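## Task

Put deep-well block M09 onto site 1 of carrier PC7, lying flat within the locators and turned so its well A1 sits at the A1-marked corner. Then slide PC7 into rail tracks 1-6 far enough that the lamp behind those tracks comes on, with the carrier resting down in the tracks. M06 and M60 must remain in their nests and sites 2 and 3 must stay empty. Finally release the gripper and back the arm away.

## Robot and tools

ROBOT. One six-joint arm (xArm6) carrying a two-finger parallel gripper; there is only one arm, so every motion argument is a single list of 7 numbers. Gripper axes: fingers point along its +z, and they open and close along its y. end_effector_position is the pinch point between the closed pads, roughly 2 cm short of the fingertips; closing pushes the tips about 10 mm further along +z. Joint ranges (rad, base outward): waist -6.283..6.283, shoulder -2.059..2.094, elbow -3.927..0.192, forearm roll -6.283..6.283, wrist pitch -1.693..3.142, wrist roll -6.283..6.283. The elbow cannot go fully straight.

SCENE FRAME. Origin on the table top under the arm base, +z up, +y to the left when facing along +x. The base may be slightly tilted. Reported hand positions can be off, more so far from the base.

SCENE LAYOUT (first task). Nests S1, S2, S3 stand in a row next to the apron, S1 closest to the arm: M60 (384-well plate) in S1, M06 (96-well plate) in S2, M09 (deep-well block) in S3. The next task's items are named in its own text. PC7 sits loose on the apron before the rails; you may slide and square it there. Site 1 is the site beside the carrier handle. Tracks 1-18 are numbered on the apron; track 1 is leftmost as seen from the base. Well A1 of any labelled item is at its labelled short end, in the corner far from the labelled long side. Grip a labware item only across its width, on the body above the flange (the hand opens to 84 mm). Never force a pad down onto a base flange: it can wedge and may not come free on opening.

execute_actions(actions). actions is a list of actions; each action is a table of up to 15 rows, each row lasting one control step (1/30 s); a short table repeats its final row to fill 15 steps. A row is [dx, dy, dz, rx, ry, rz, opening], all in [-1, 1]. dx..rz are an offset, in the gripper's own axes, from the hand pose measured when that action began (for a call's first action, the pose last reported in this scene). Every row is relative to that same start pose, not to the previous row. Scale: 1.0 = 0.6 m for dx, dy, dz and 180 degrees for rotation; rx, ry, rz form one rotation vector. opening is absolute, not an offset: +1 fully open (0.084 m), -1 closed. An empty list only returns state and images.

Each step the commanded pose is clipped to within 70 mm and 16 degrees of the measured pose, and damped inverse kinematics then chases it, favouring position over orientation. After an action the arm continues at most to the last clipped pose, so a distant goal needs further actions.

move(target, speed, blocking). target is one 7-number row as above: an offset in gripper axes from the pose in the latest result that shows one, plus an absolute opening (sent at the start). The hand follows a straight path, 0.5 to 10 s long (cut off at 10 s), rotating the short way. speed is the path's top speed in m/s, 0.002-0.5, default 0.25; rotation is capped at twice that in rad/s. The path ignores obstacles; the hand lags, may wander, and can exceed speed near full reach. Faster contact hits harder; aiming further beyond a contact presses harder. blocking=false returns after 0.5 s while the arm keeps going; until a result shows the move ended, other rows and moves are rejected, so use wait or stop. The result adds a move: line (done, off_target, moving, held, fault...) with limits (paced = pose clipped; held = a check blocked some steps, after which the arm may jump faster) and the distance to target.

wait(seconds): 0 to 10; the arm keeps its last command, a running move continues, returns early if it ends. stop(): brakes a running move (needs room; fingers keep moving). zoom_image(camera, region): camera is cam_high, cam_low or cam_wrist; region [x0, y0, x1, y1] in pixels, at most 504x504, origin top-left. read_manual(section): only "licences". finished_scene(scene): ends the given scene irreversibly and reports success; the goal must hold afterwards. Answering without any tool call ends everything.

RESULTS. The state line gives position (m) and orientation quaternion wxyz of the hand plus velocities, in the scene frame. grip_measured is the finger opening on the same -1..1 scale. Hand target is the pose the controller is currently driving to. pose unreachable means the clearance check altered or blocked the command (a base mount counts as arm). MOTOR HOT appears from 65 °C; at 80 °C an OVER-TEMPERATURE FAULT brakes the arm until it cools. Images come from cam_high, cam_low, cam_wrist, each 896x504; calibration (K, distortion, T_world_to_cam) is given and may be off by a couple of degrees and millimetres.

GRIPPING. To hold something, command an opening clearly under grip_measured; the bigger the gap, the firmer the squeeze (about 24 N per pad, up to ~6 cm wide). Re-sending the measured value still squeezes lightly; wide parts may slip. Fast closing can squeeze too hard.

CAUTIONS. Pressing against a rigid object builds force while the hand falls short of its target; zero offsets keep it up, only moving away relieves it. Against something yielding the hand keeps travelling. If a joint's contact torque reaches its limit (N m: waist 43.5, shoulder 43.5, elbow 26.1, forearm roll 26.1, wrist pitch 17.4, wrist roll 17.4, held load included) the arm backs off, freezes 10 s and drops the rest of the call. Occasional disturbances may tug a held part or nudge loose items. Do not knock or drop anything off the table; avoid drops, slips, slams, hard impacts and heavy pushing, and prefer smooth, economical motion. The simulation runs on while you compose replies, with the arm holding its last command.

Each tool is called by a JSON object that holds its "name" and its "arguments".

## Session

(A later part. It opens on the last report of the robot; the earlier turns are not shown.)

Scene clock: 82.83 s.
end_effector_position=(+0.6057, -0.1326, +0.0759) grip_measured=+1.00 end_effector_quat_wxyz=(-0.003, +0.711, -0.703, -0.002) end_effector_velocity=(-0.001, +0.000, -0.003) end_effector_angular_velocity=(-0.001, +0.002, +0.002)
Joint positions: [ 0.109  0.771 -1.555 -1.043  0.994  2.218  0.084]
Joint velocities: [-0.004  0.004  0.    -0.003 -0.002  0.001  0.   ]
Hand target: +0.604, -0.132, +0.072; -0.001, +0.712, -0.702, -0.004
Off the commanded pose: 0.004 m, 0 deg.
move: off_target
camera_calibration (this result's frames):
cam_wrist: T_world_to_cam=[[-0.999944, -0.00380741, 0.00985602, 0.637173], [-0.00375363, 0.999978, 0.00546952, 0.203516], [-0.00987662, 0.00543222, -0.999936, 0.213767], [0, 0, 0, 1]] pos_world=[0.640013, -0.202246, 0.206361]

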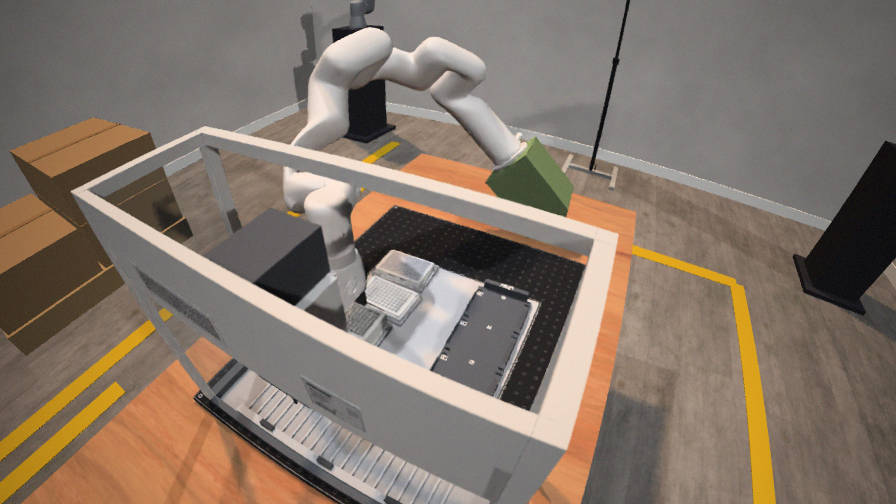

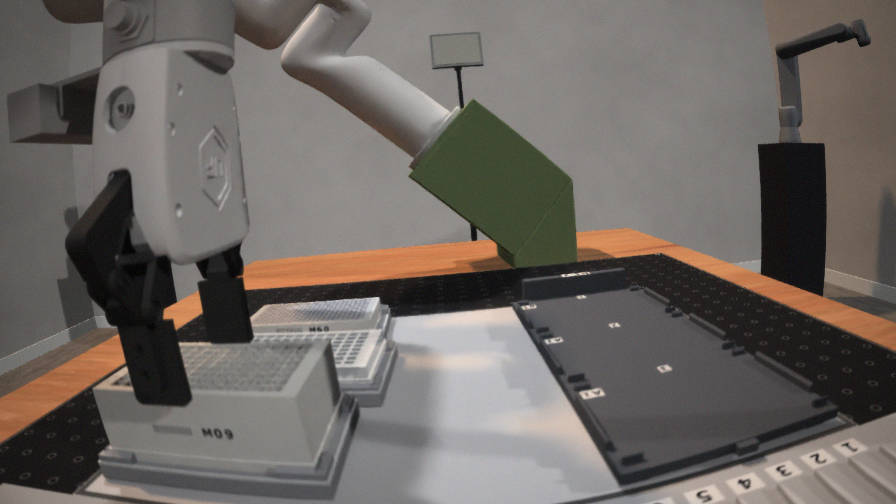

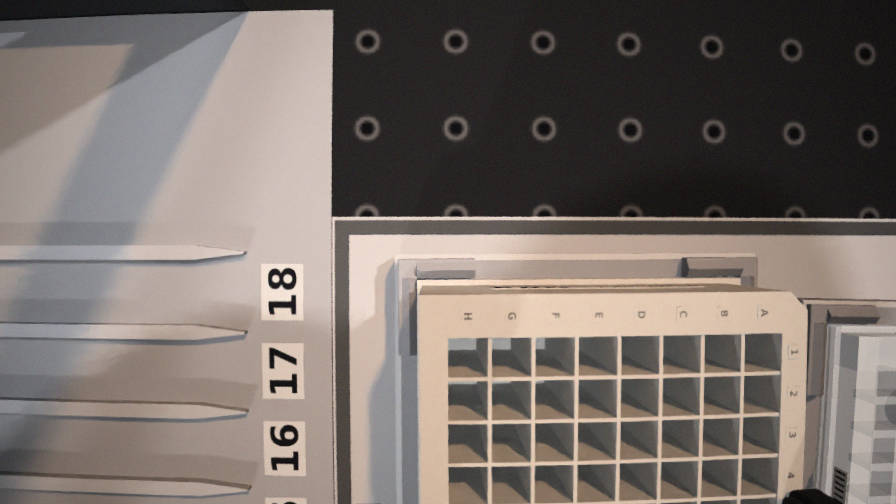

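{"name": "move", "arguments": {"target": [0,0.003,-0.012,0,0,0,1], "speed": 0.03}}

{"name": "move", "arguments": {"target": [0,0.004,0.004,0,0,0,1], "speed": 0.03}}

{"name": "zoom_image", "arguments": {"camera": "cam_wrist", "region": [340,304,844,504]}}

Scene clock: 90.17 s.
end_effector_position=(+0.6036, -0.1325, +0.0826) grip_measured=+1.00 end_effector_quat_wxyz=(-0.002, +0.711, -0.703, -0.002) end_effector_velocity=(+0.002, -0.001, +0.002) end_effector_angular_velocity=(-0.000, -0.005, -0.002)
Joint positions: [ 0.118  0.754 -1.54  -1.037  1.001  2.219  0.084]
Joint velocities: [ 0.002 -0.003 -0.002 -0.    -0.    -0.001 -0.   ]
Hand target: +0.604, -0.133, +0.083; -0.003, +0.711, -0.703, -0.002
Off the commanded pose: 0.001 m, 0 deg.
move: done
camera_calibration (this result's frames):
cam_wrist: T_world_to_cam=[[-0.999933, -0.00419107, 0.0108178, 0.634793], [-0.00413242, 0.999977, 0.00543819, 0.203584], [-0.0108404, 0.00539312, -0.999927, 0.221023], [0, 0, 0, 1]] pos_world=[0.637988, -0.20211, 0.213032]

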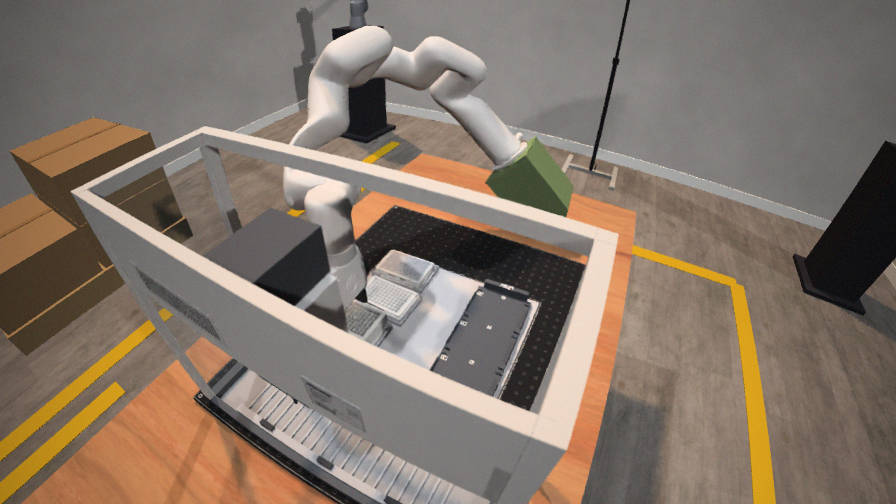

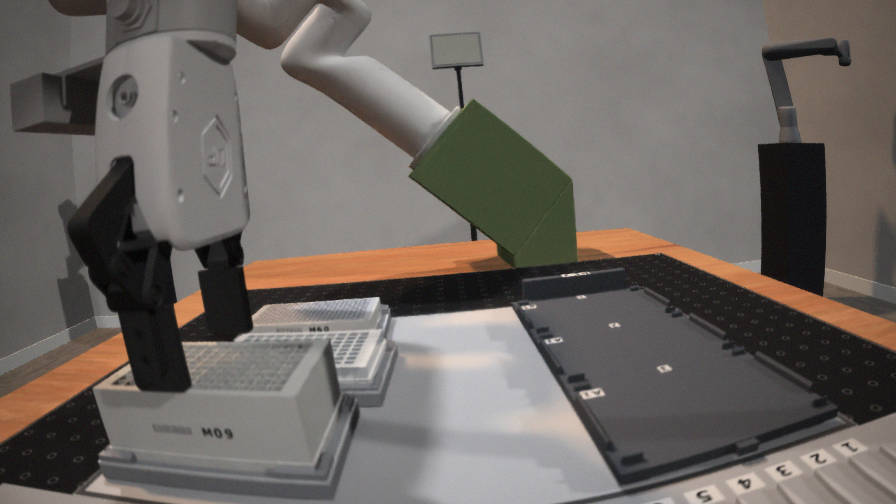

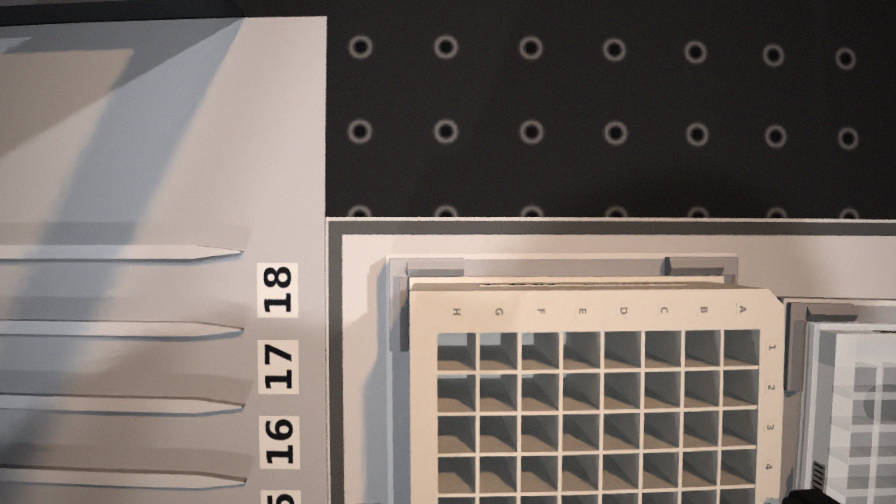

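Scene clock: 90.87 s.
end_effector_position=(+0.6012, -0.1325, +0.0802) grip_measured=+1.00 end_effector_quat_wxyz=(-0.002, +0.711, -0.703, -0.002) end_effector_velocity=(+0.000, -0.000, +0.001) end_effector_angular_velocity=(+0.000, -0.002, -0.000)
Joint positions: [ 0.114  0.751 -1.53  -1.043  0.995  2.225  0.084]
Joint velocities: [ 0.    -0.001  0.    -0.001 -0.001  0.     0.   ]
Hand target: +0.601, -0.133, +0.080; -0.002, +0.711, -0.703, -0.002
Off the commanded pose: 0.000 m, 0 deg.
move: done
camera_calibration (this result's frames):
cam_wrist: T_world_to_cam=[[-0.999932, -0.00418558, 0.0108494, 0.632421], [-0.00412648, 0.999977, 0.00546462, 0.203587], [-0.0108721, 0.00541948, -0.999926, 0.218633], [0, 0, 0, 1]] pos_world=[0.635595, -0.202121, 0.210643]

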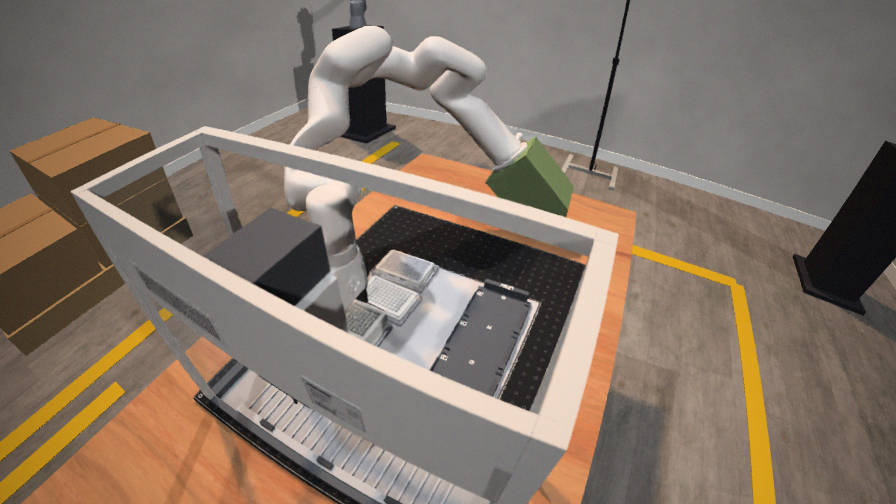

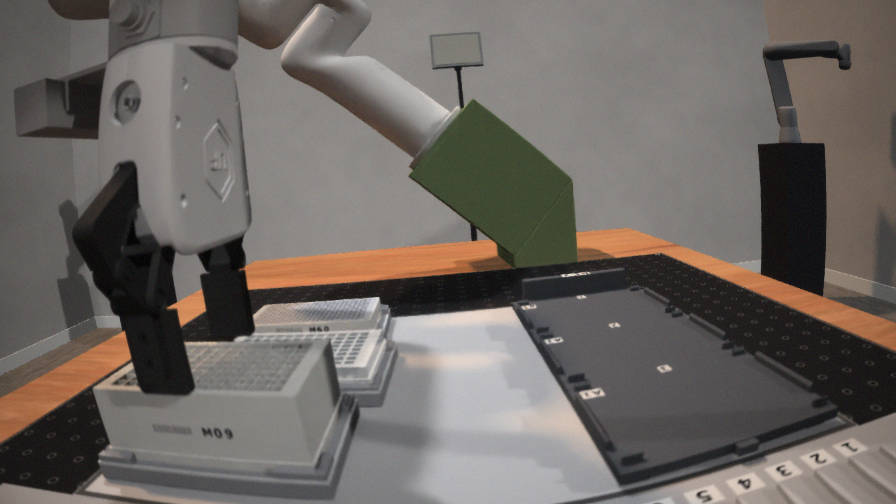

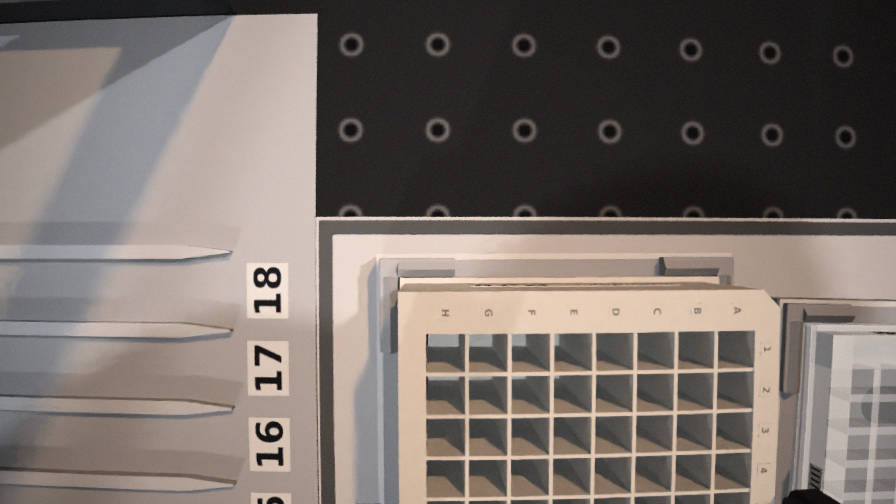

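Region (340, 304, 844, 504) of cam_wrist's 896x504 image, scaled by 1.000; it fills the top 200 rows of this view, and the rest is white.

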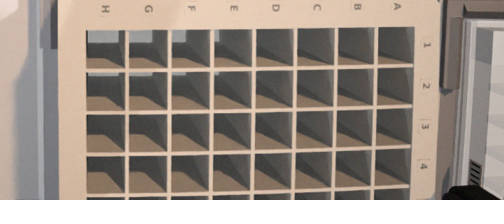

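Try descending, with a slight further shift.

{"name": "move", "arguments": {"target": [0,0.001,0.015,0,0,0,1], "speed": 0.02}}

Scene clock: 98.27 s.
end_effector_position=(+0.6006, -0.1325, +0.0713) grip_measured=+1.00 end_effector_quat_wxyz=(-0.002, +0.711, -0.703, -0.002) end_effector_velocity=(+0.001, -0.001, +0.001) end_effector_angular_velocity=(-0.000, -0.004, -0.002)
Joint positions: [ 0.101  0.764 -1.533 -1.055  0.982  2.23   0.084]
Joint velocities: [ 0.    -0.001 -0.002 -0.001 -0.001  0.001  0.   ]
Hand target: +0.601, -0.132, +0.071; -0.002, +0.711, -0.703, -0.002
Off the commanded pose: 0.000 m, 0 deg.
move: done
camera_calibration (this result's frames):
cam_wrist: T_world_to_cam=[[-0.999933, -0.00415678, 0.0108212, 0.631937], [-0.00409703, 0.999976, 0.0055377, 0.203566], [-0.010844, 0.005493, -0.999926, 0.209689], [0, 0, 0, 1]] pos_world=[0.635002, -0.202086, 0.201708]

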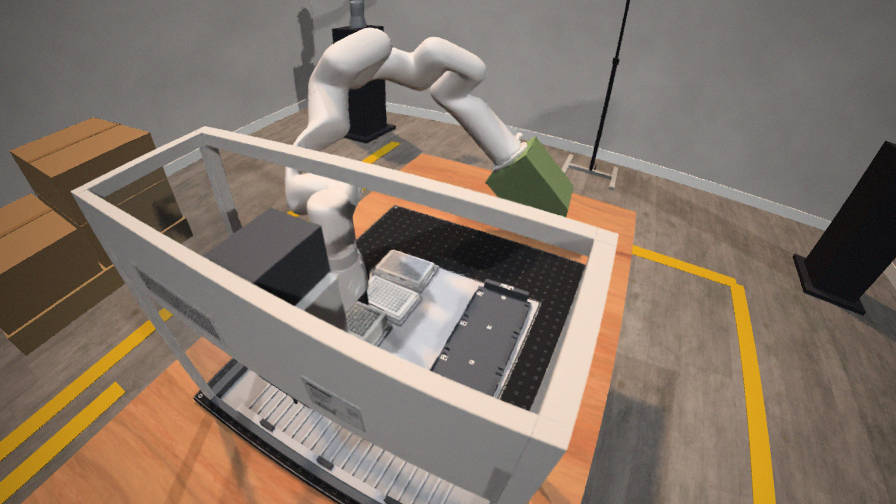

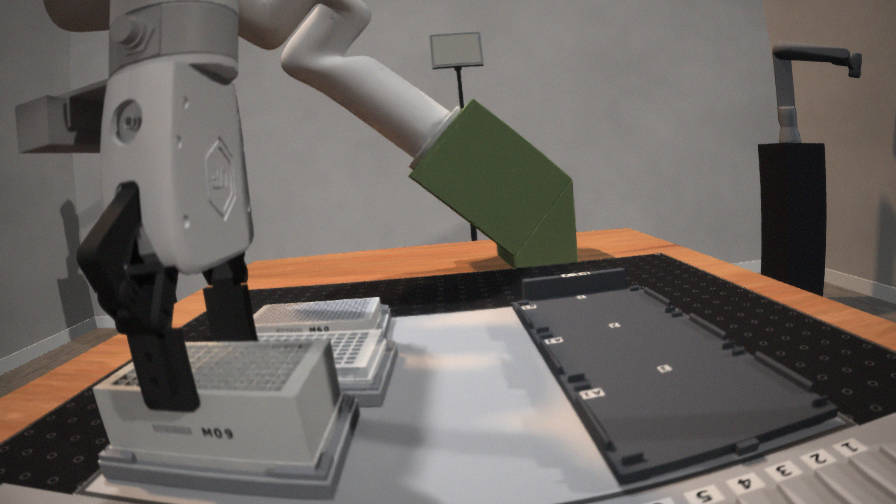

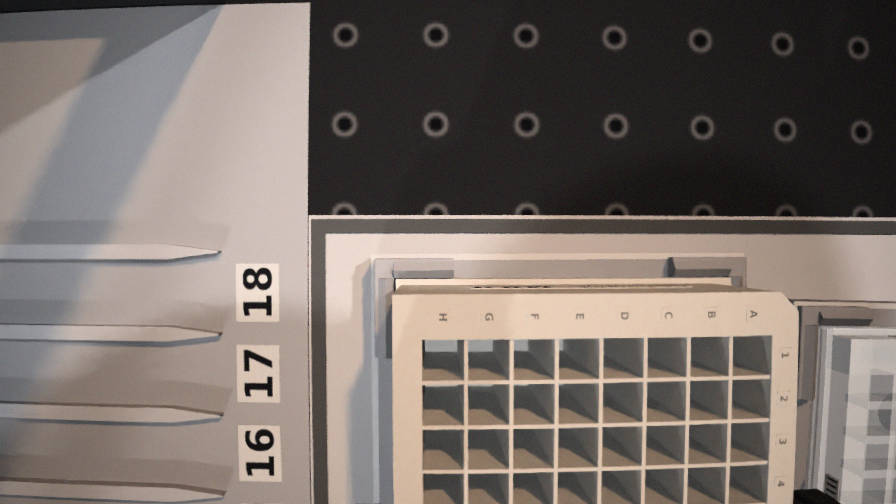

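{"name": "move", "arguments": {"target": [0,0,0.027,0,0,0,1], "speed": 0.03}}

{"name": "move", "arguments": {"target": [0,0,0,0,0,0,0.3]}}

{"name": "move", "arguments": {"target": [0,0,-0.13,0,0,0,0.3], "speed": 0.08}}

Scene clock: 103.57 s.
end_effector_position=(+0.6006, -0.1324, +0.0552) grip_measured=+1.00 end_effector_quat_wxyz=(-0.002, +0.711, -0.703, -0.002) end_effector_velocity=(+0.003, -0.001, +0.002) end_effector_angular_velocity=(+0.000, -0.007, -0.003)
Joint positions: [ 0.079  0.792 -1.547 -1.074  0.962  2.235  0.084]
Joint velocities: [ 0.002 -0.001 -0.004 -0.001 -0.002  0.001  0.   ]
Hand target: +0.601, -0.132, +0.055; -0.002, +0.711, -0.703, -0.002
Off the commanded pose: 0.000 m, 0 deg.
move: done
camera_calibration (this result's frames):
cam_wrist: T_world_to_cam=[[-0.999934, -0.00410704, 0.0107652, 0.632141], [-0.00404628, 0.999976, 0.00566014, 0.203526], [-0.0107882, 0.0056162, -0.999926, 0.193589], [0, 0, 0, 1]] pos_world=[0.635011, -0.202012, 0.185618]

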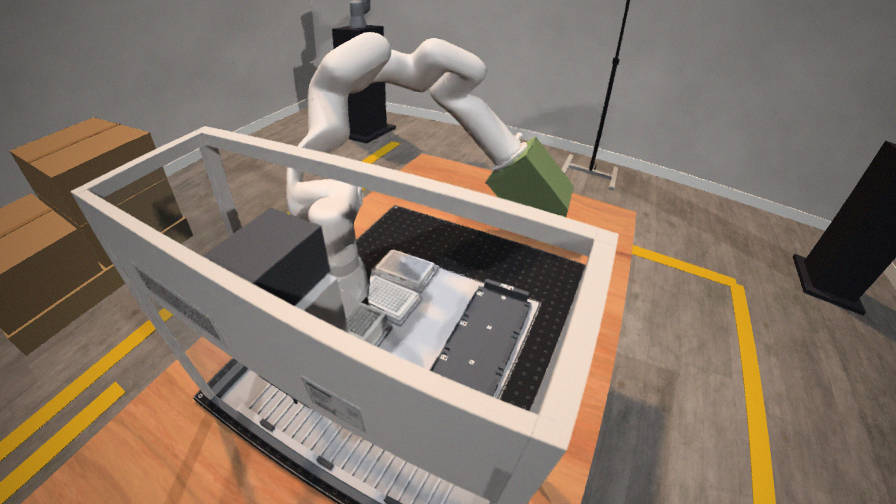

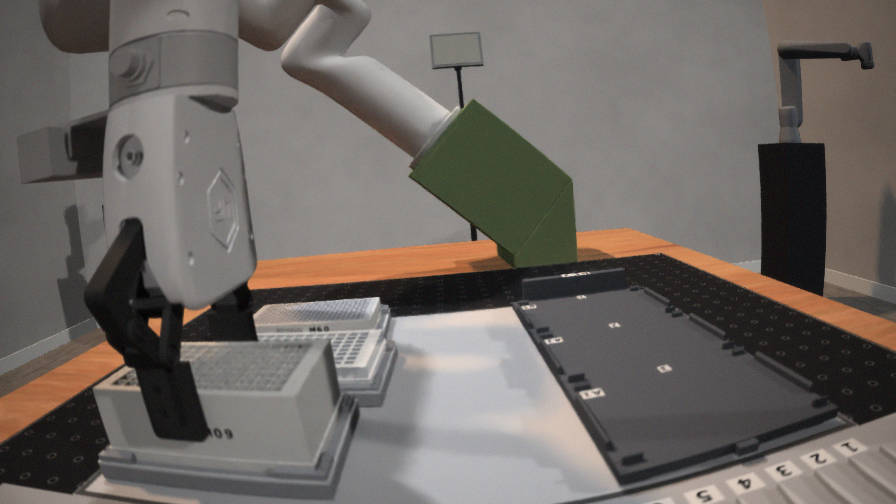

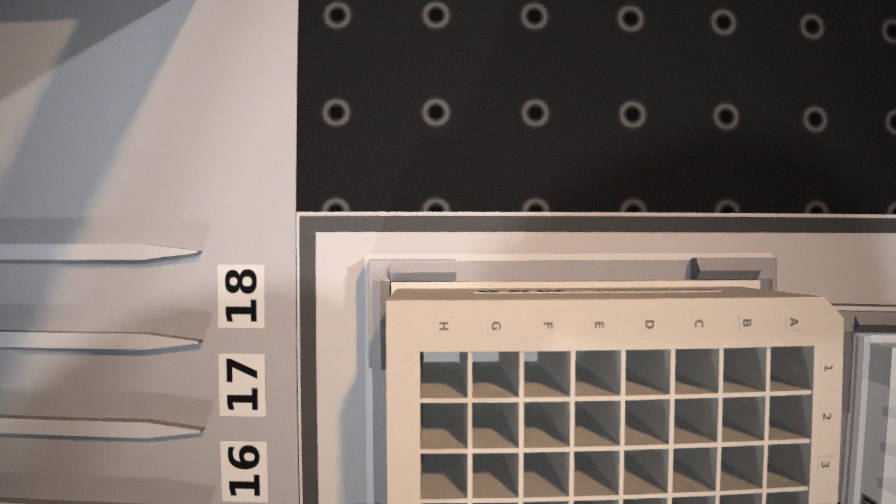

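Scene clock: 104.07 s.
end_effector_position=(+0.6006, -0.1324, +0.0553) grip_measured=+0.96 end_effector_quat_wxyz=(-0.002, +0.711, -0.703, -0.002) end_effector_velocity=(+0.000, +0.000, +0.000) end_effector_angular_velocity=(-0.000, -0.000, +0.001)
Joint positions: [ 0.079  0.792 -1.547 -1.074  0.962  2.236  0.083]
Joint velocities: [ 0.001  0.    -0.    -0.     0.    -0.     0.   ]
Hand target: +0.601, -0.132, +0.055; -0.002, +0.711, -0.703, -0.002
Off the commanded pose: 0.000 m, 0 deg.
move: done
camera_calibration (this result's frames):
cam_wrist: T_world_to_cam=[[-0.999935, -0.00402197, 0.0106769, 0.632196], [-0.00396197, 0.999976, 0.00563458, 0.203506], [-0.0106993, 0.00559191, -0.999927, 0.193621], [0, 0, 0, 1]] pos_world=[0.635033, -0.202042, 0.185711]

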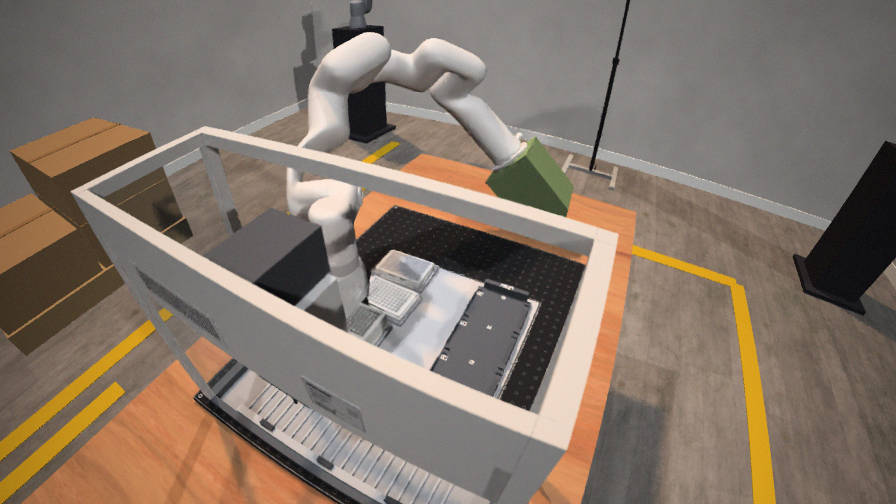

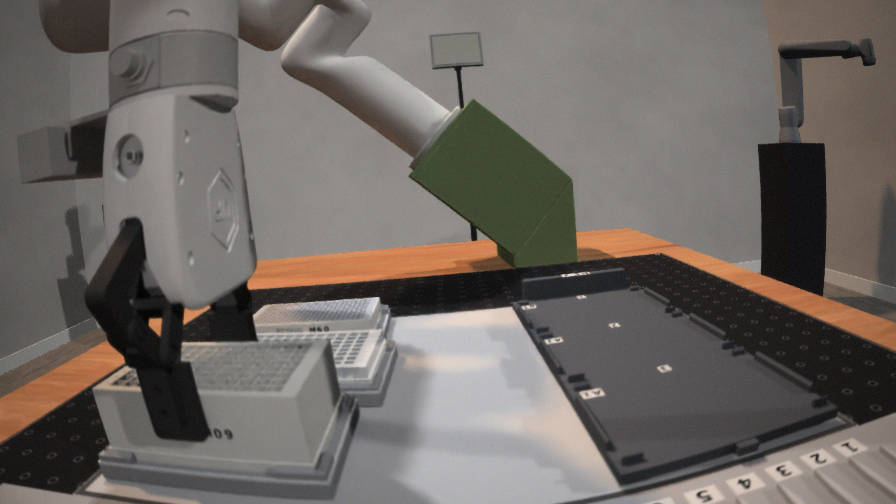

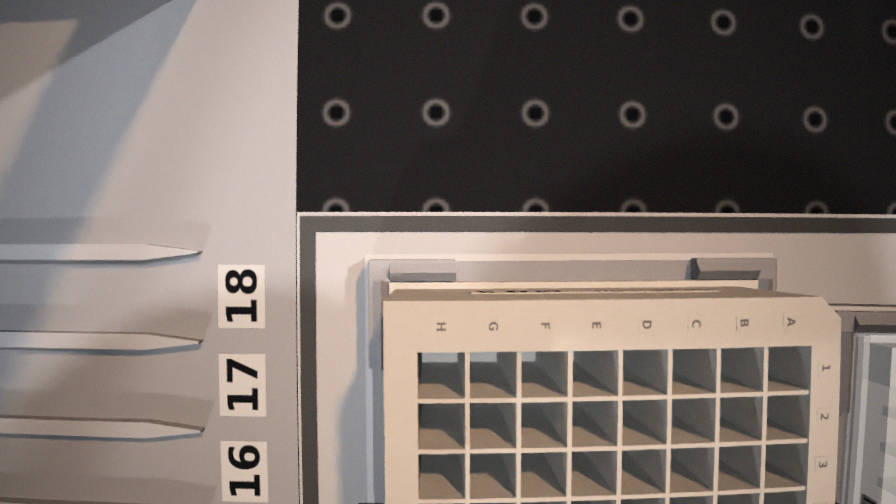

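Scene clock: 105.40 s.
end_effector_position=(+0.6004, -0.1327, +0.1327) grip_measured=+0.96 end_effector_quat_wxyz=(-0.002, +0.712, -0.703, -0.002) end_effector_velocity=(-0.000, +0.000, +0.000) end_effector_angular_velocity=(+0.000, +0.001, +0.001)
Joint positions: [ 0.189  0.671 -1.505 -0.981  1.07   2.203  0.083]
Joint velocities: [ 0.001 -0.     0.     0.001  0.001 -0.001 -0.   ]
Hand target: +0.601, -0.133, +0.133; -0.002, +0.711, -0.703, -0.002
Off the commanded pose: 0.001 m, 0 deg.
move: done
camera_calibration (this result's frames):
cam_wrist: T_world_to_cam=[[-0.999924, -0.00458449, 0.0114404, 0.63091], [-0.00452749, 0.999977, 0.00500278, 0.203778], [-0.011463, 0.0049506, -0.999922, 0.271426], [0, 0, 0, 1]] pos_world=[0.634896, -0.202225, 0.263168]

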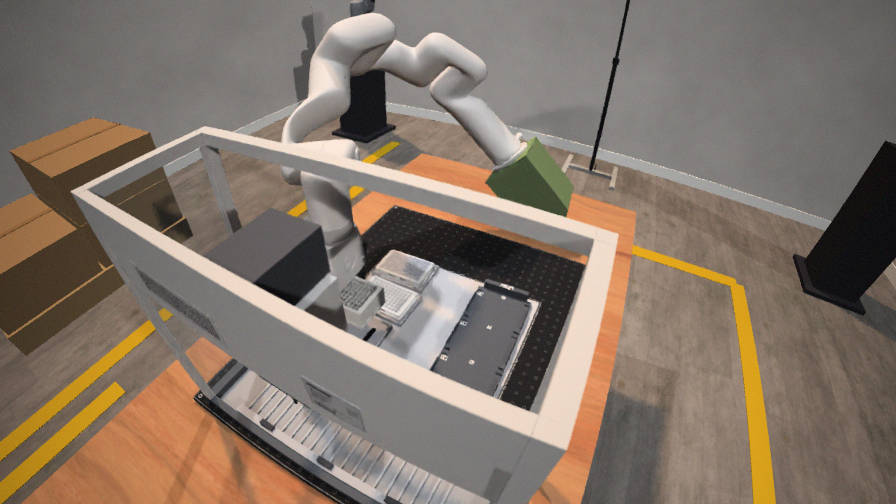

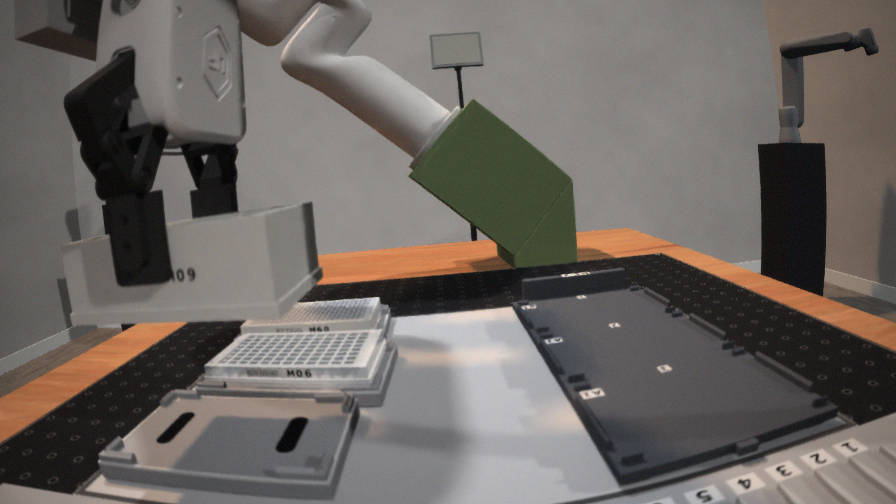

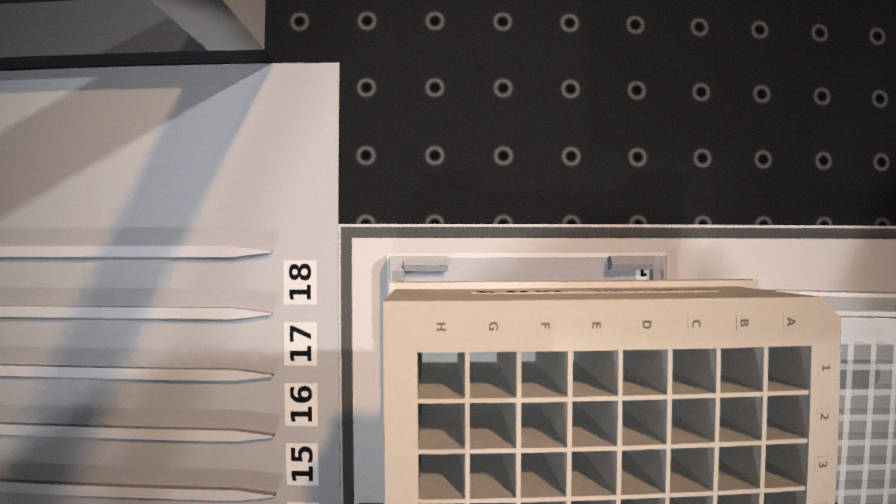

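{"name": "move", "arguments": {"target": [-0.538,0.334,-0.045,0,0,0,0.3], "speed": 0.15}}

Scene clock: 112.73 s.
end_effector_position=(+0.3969, +0.1866, +0.1606) grip_measured=+0.96 end_effector_quat_wxyz=(-0.001, +0.711, -0.703, -0.002) end_effector_velocity=(-0.003, +0.001, -0.001) end_effector_angular_velocity=(-0.002, +0.002, +0.005)
Joint positions: [ 0.717  0.965 -1.263 -0.882  0.987  2.893  0.083]
Joint velocities: [ 0.002  0.003  0.002  0.001 -0.    -0.001  0.   ]
Hand target: +0.396, +0.187, +0.160; -0.001, +0.711, -0.703, -0.002
Off the commanded pose: 0.002 m, 0 deg.
move: done
camera_calibration (this result's frames):
cam_wrist: T_world_to_cam=[[-0.999915, -0.00314916, 0.0126912, 0.428104], [-0.00311226, 0.999991, 0.0029262, -0.116751], [-0.0127003, 0.00288645, -0.999915, 0.29625], [0, 0, 0, 1]] pos_world=[0.431466, 0.117243, 0.291134]

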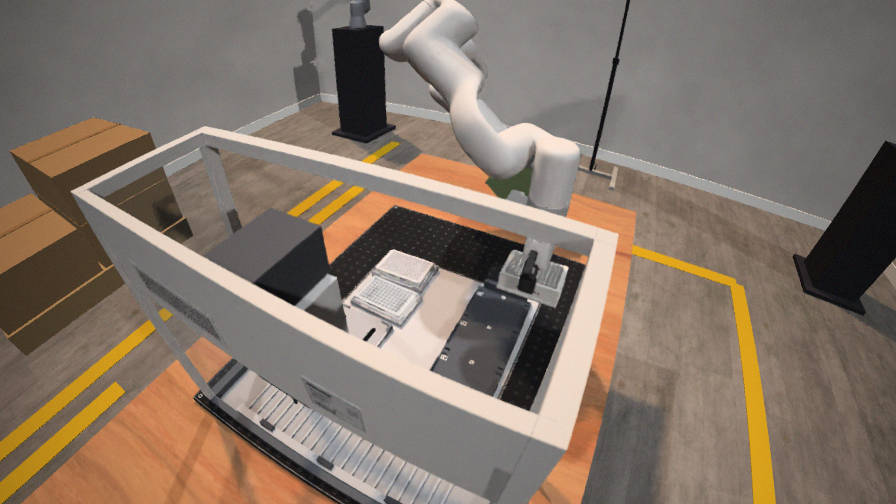

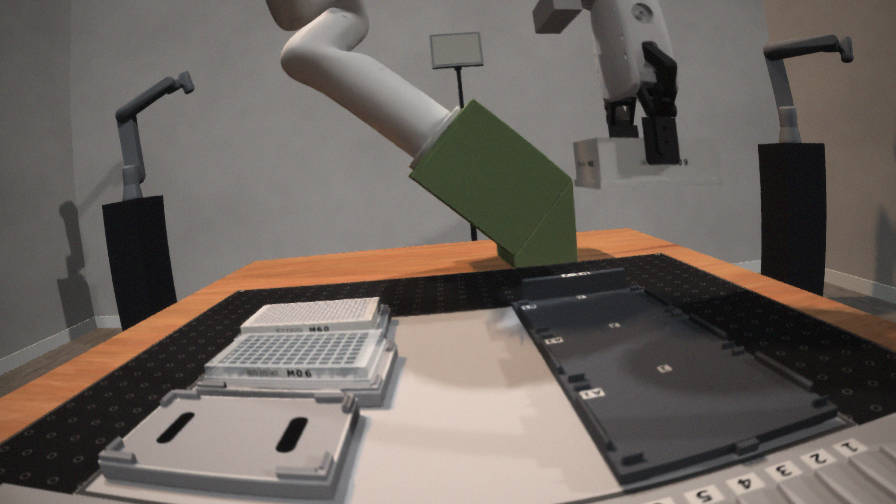

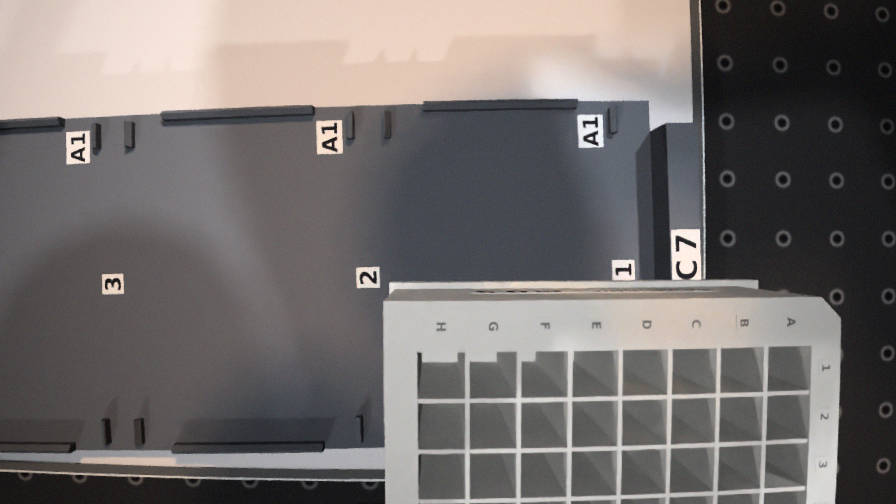

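{"name": "move", "arguments": {"target": [0.102,-0.011,0.125,0,0,-0.0094,0.3], "speed": 0.1}}

Scene clock: 123.13 s.
end_effector_position=(+0.4038, +0.1262, +0.0860) grip_measured=+0.96 end_effector_quat_wxyz=(-0.001, +0.721, -0.692, -0.003) end_effector_velocity=(-0.000, -0.000, -0.000) end_effector_angular_velocity=(+0.001, -0.001, +0.003)
Joint positions: [ 0.498  0.932 -1.144 -1.124  0.894  2.915  0.083]
Joint velocities: [-0.001 -0.     0.001 -0.003 -0.002 -0.001 -0.   ]
Hand target: +0.404, +0.126, +0.086; -0.001, +0.721, -0.692, -0.003
Off the commanded pose: 0.001 m, 0 deg.
move: done
camera_calibration (this result's frames):
cam_wrist: T_world_to_cam=[[-0.999379, -0.0329039, 0.0125706, 0.43937], [-0.0328536, 0.999451, 0.00418662, -0.0441585], [-0.0127015, 0.00377104, -0.999912, 0.221821], [0, 0, 0, 1]] pos_world=[0.440464, 0.0577548, 0.216463]

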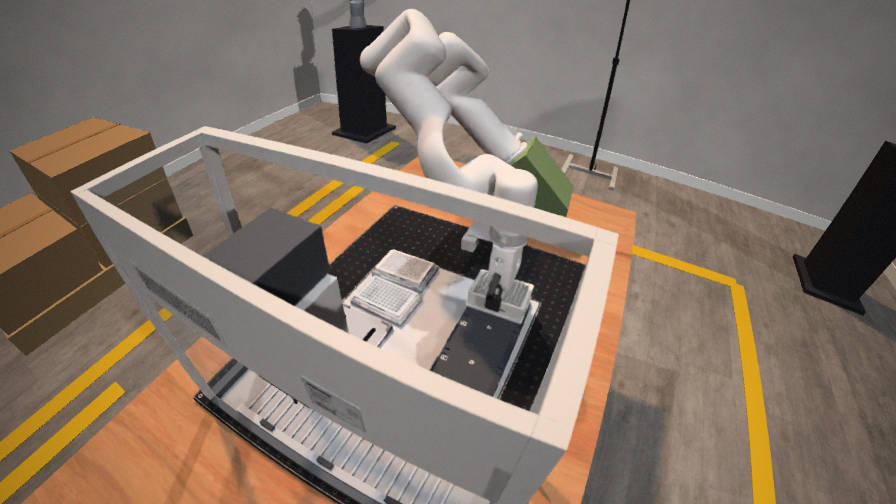

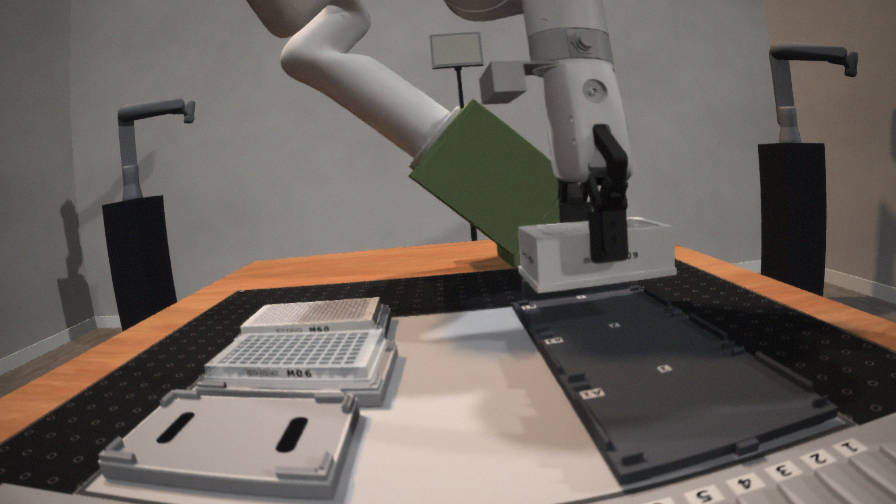

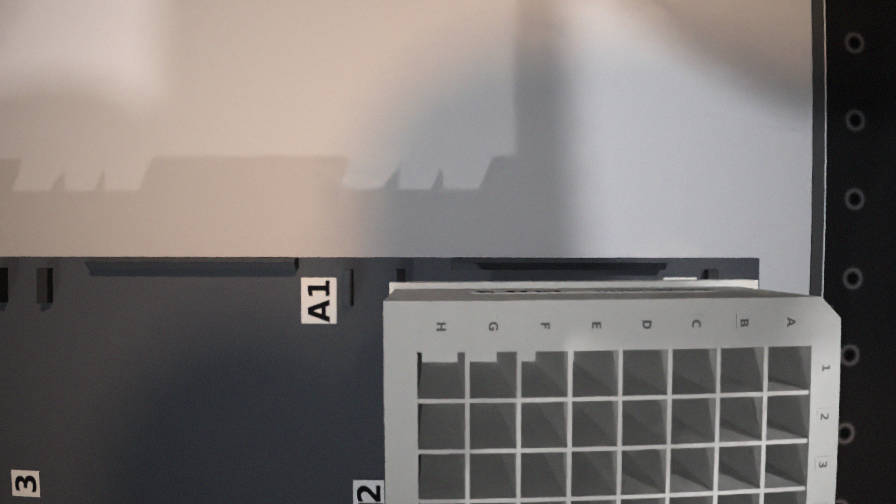

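{"name": "zoom_image", "arguments": {"camera": "cam_wrist", "region": [300,230,804,330]}}

Region (300, 230, 804, 330) of cam_wrist's 896x504 image, scaled by 1.000; it fills the top 100 rows of this view, and the rest is white.

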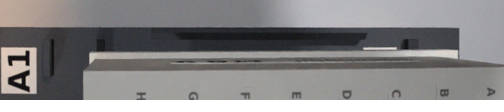

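{"name": "move", "arguments": {"target": [0.002,0.0025,0.02,0,0,0,0.3], "speed": 0.03}}

{"name": "zoom_image", "arguments": {"camera": "cam_low", "region": [480,200,760,360]}}

Scene clock: 135.97 s.
end_effector_position=(+0.4024, +0.1250, +0.0741) grip_measured=+0.96 end_effector_quat_wxyz=(-0.001, +0.721, -0.692, -0.003) end_effector_velocity=(+0.002, +0.000, +0.001) end_effector_angular_velocity=(+0.002, -0.004, -0.003)
Joint positions: [ 0.475  0.95  -1.146 -1.156  0.883  2.931  0.083]
Joint velocities: [-0.    -0.001 -0.002 -0.002 -0.001  0.003 -0.   ]
Hand target: +0.402, +0.125, +0.074; -0.001, +0.721, -0.692, -0.003
Off the commanded pose: 0.000 m, 0 deg.
move: done
camera_calibration (this result's frames):
cam_wrist: T_world_to_cam=[[-0.99938, -0.0328847, 0.0126002, 0.43803], [-0.0328327, 0.999452, 0.00431688, -0.0430017], [-0.0127353, 0.0039005, -0.999911, 0.209918], [0, 0, 0, 1]] pos_world=[0.43902, 0.0565638, 0.204566]

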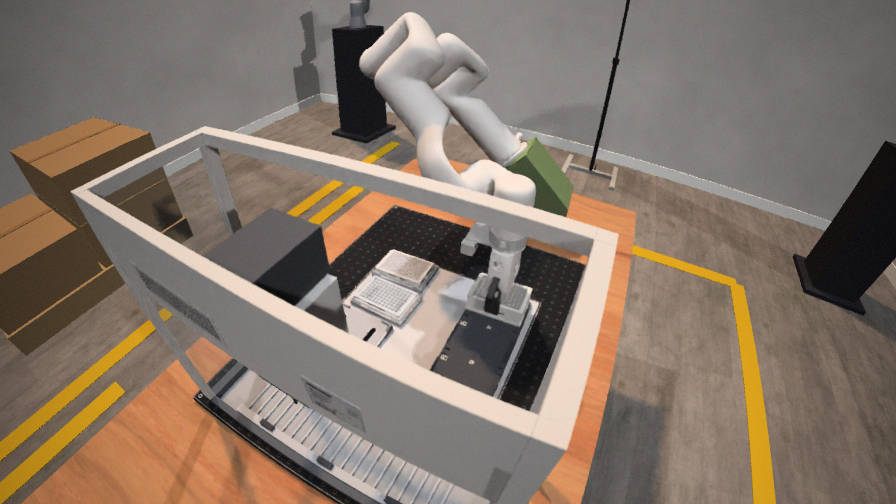

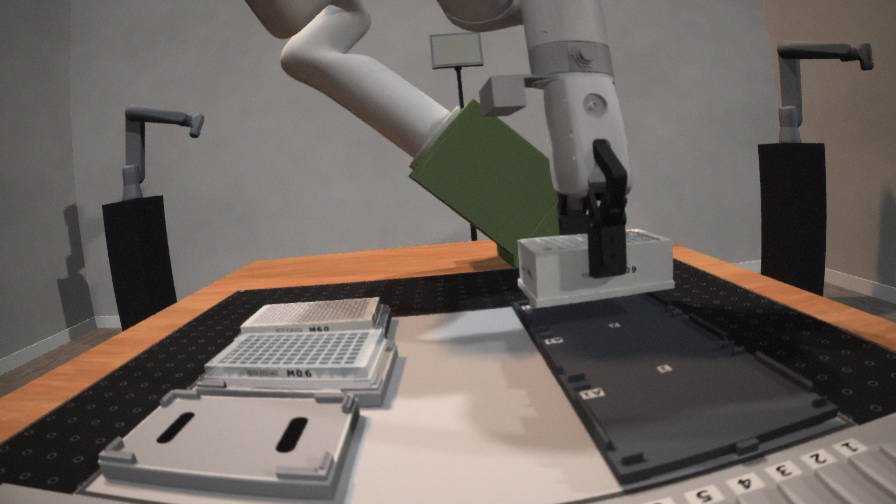

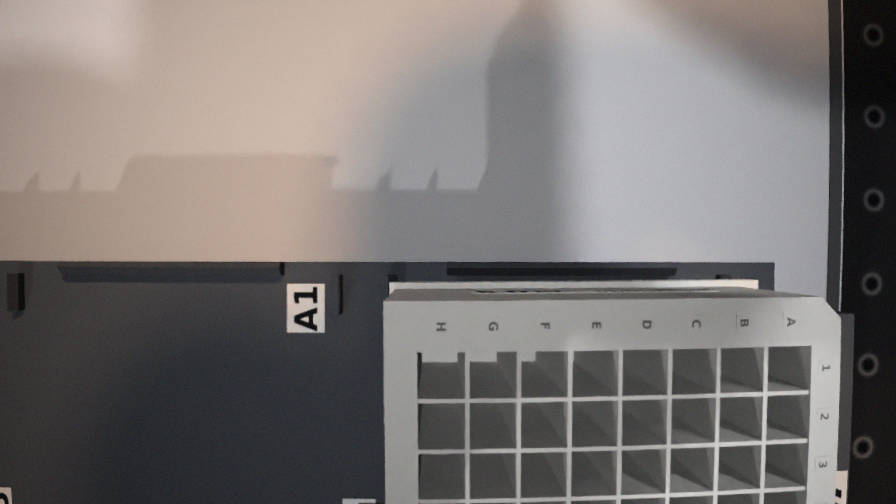

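Region (480, 200, 760, 360) of cam_low's 896x504 image, scaled by 1.800, with more detail than that image has; it fills the top 288 rows of this view, and the rest is white.

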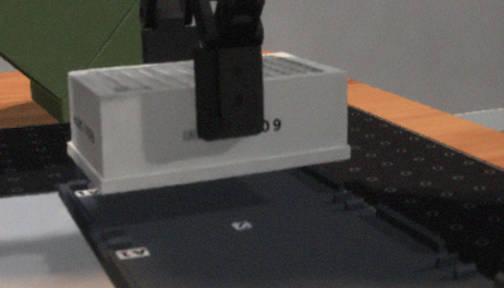

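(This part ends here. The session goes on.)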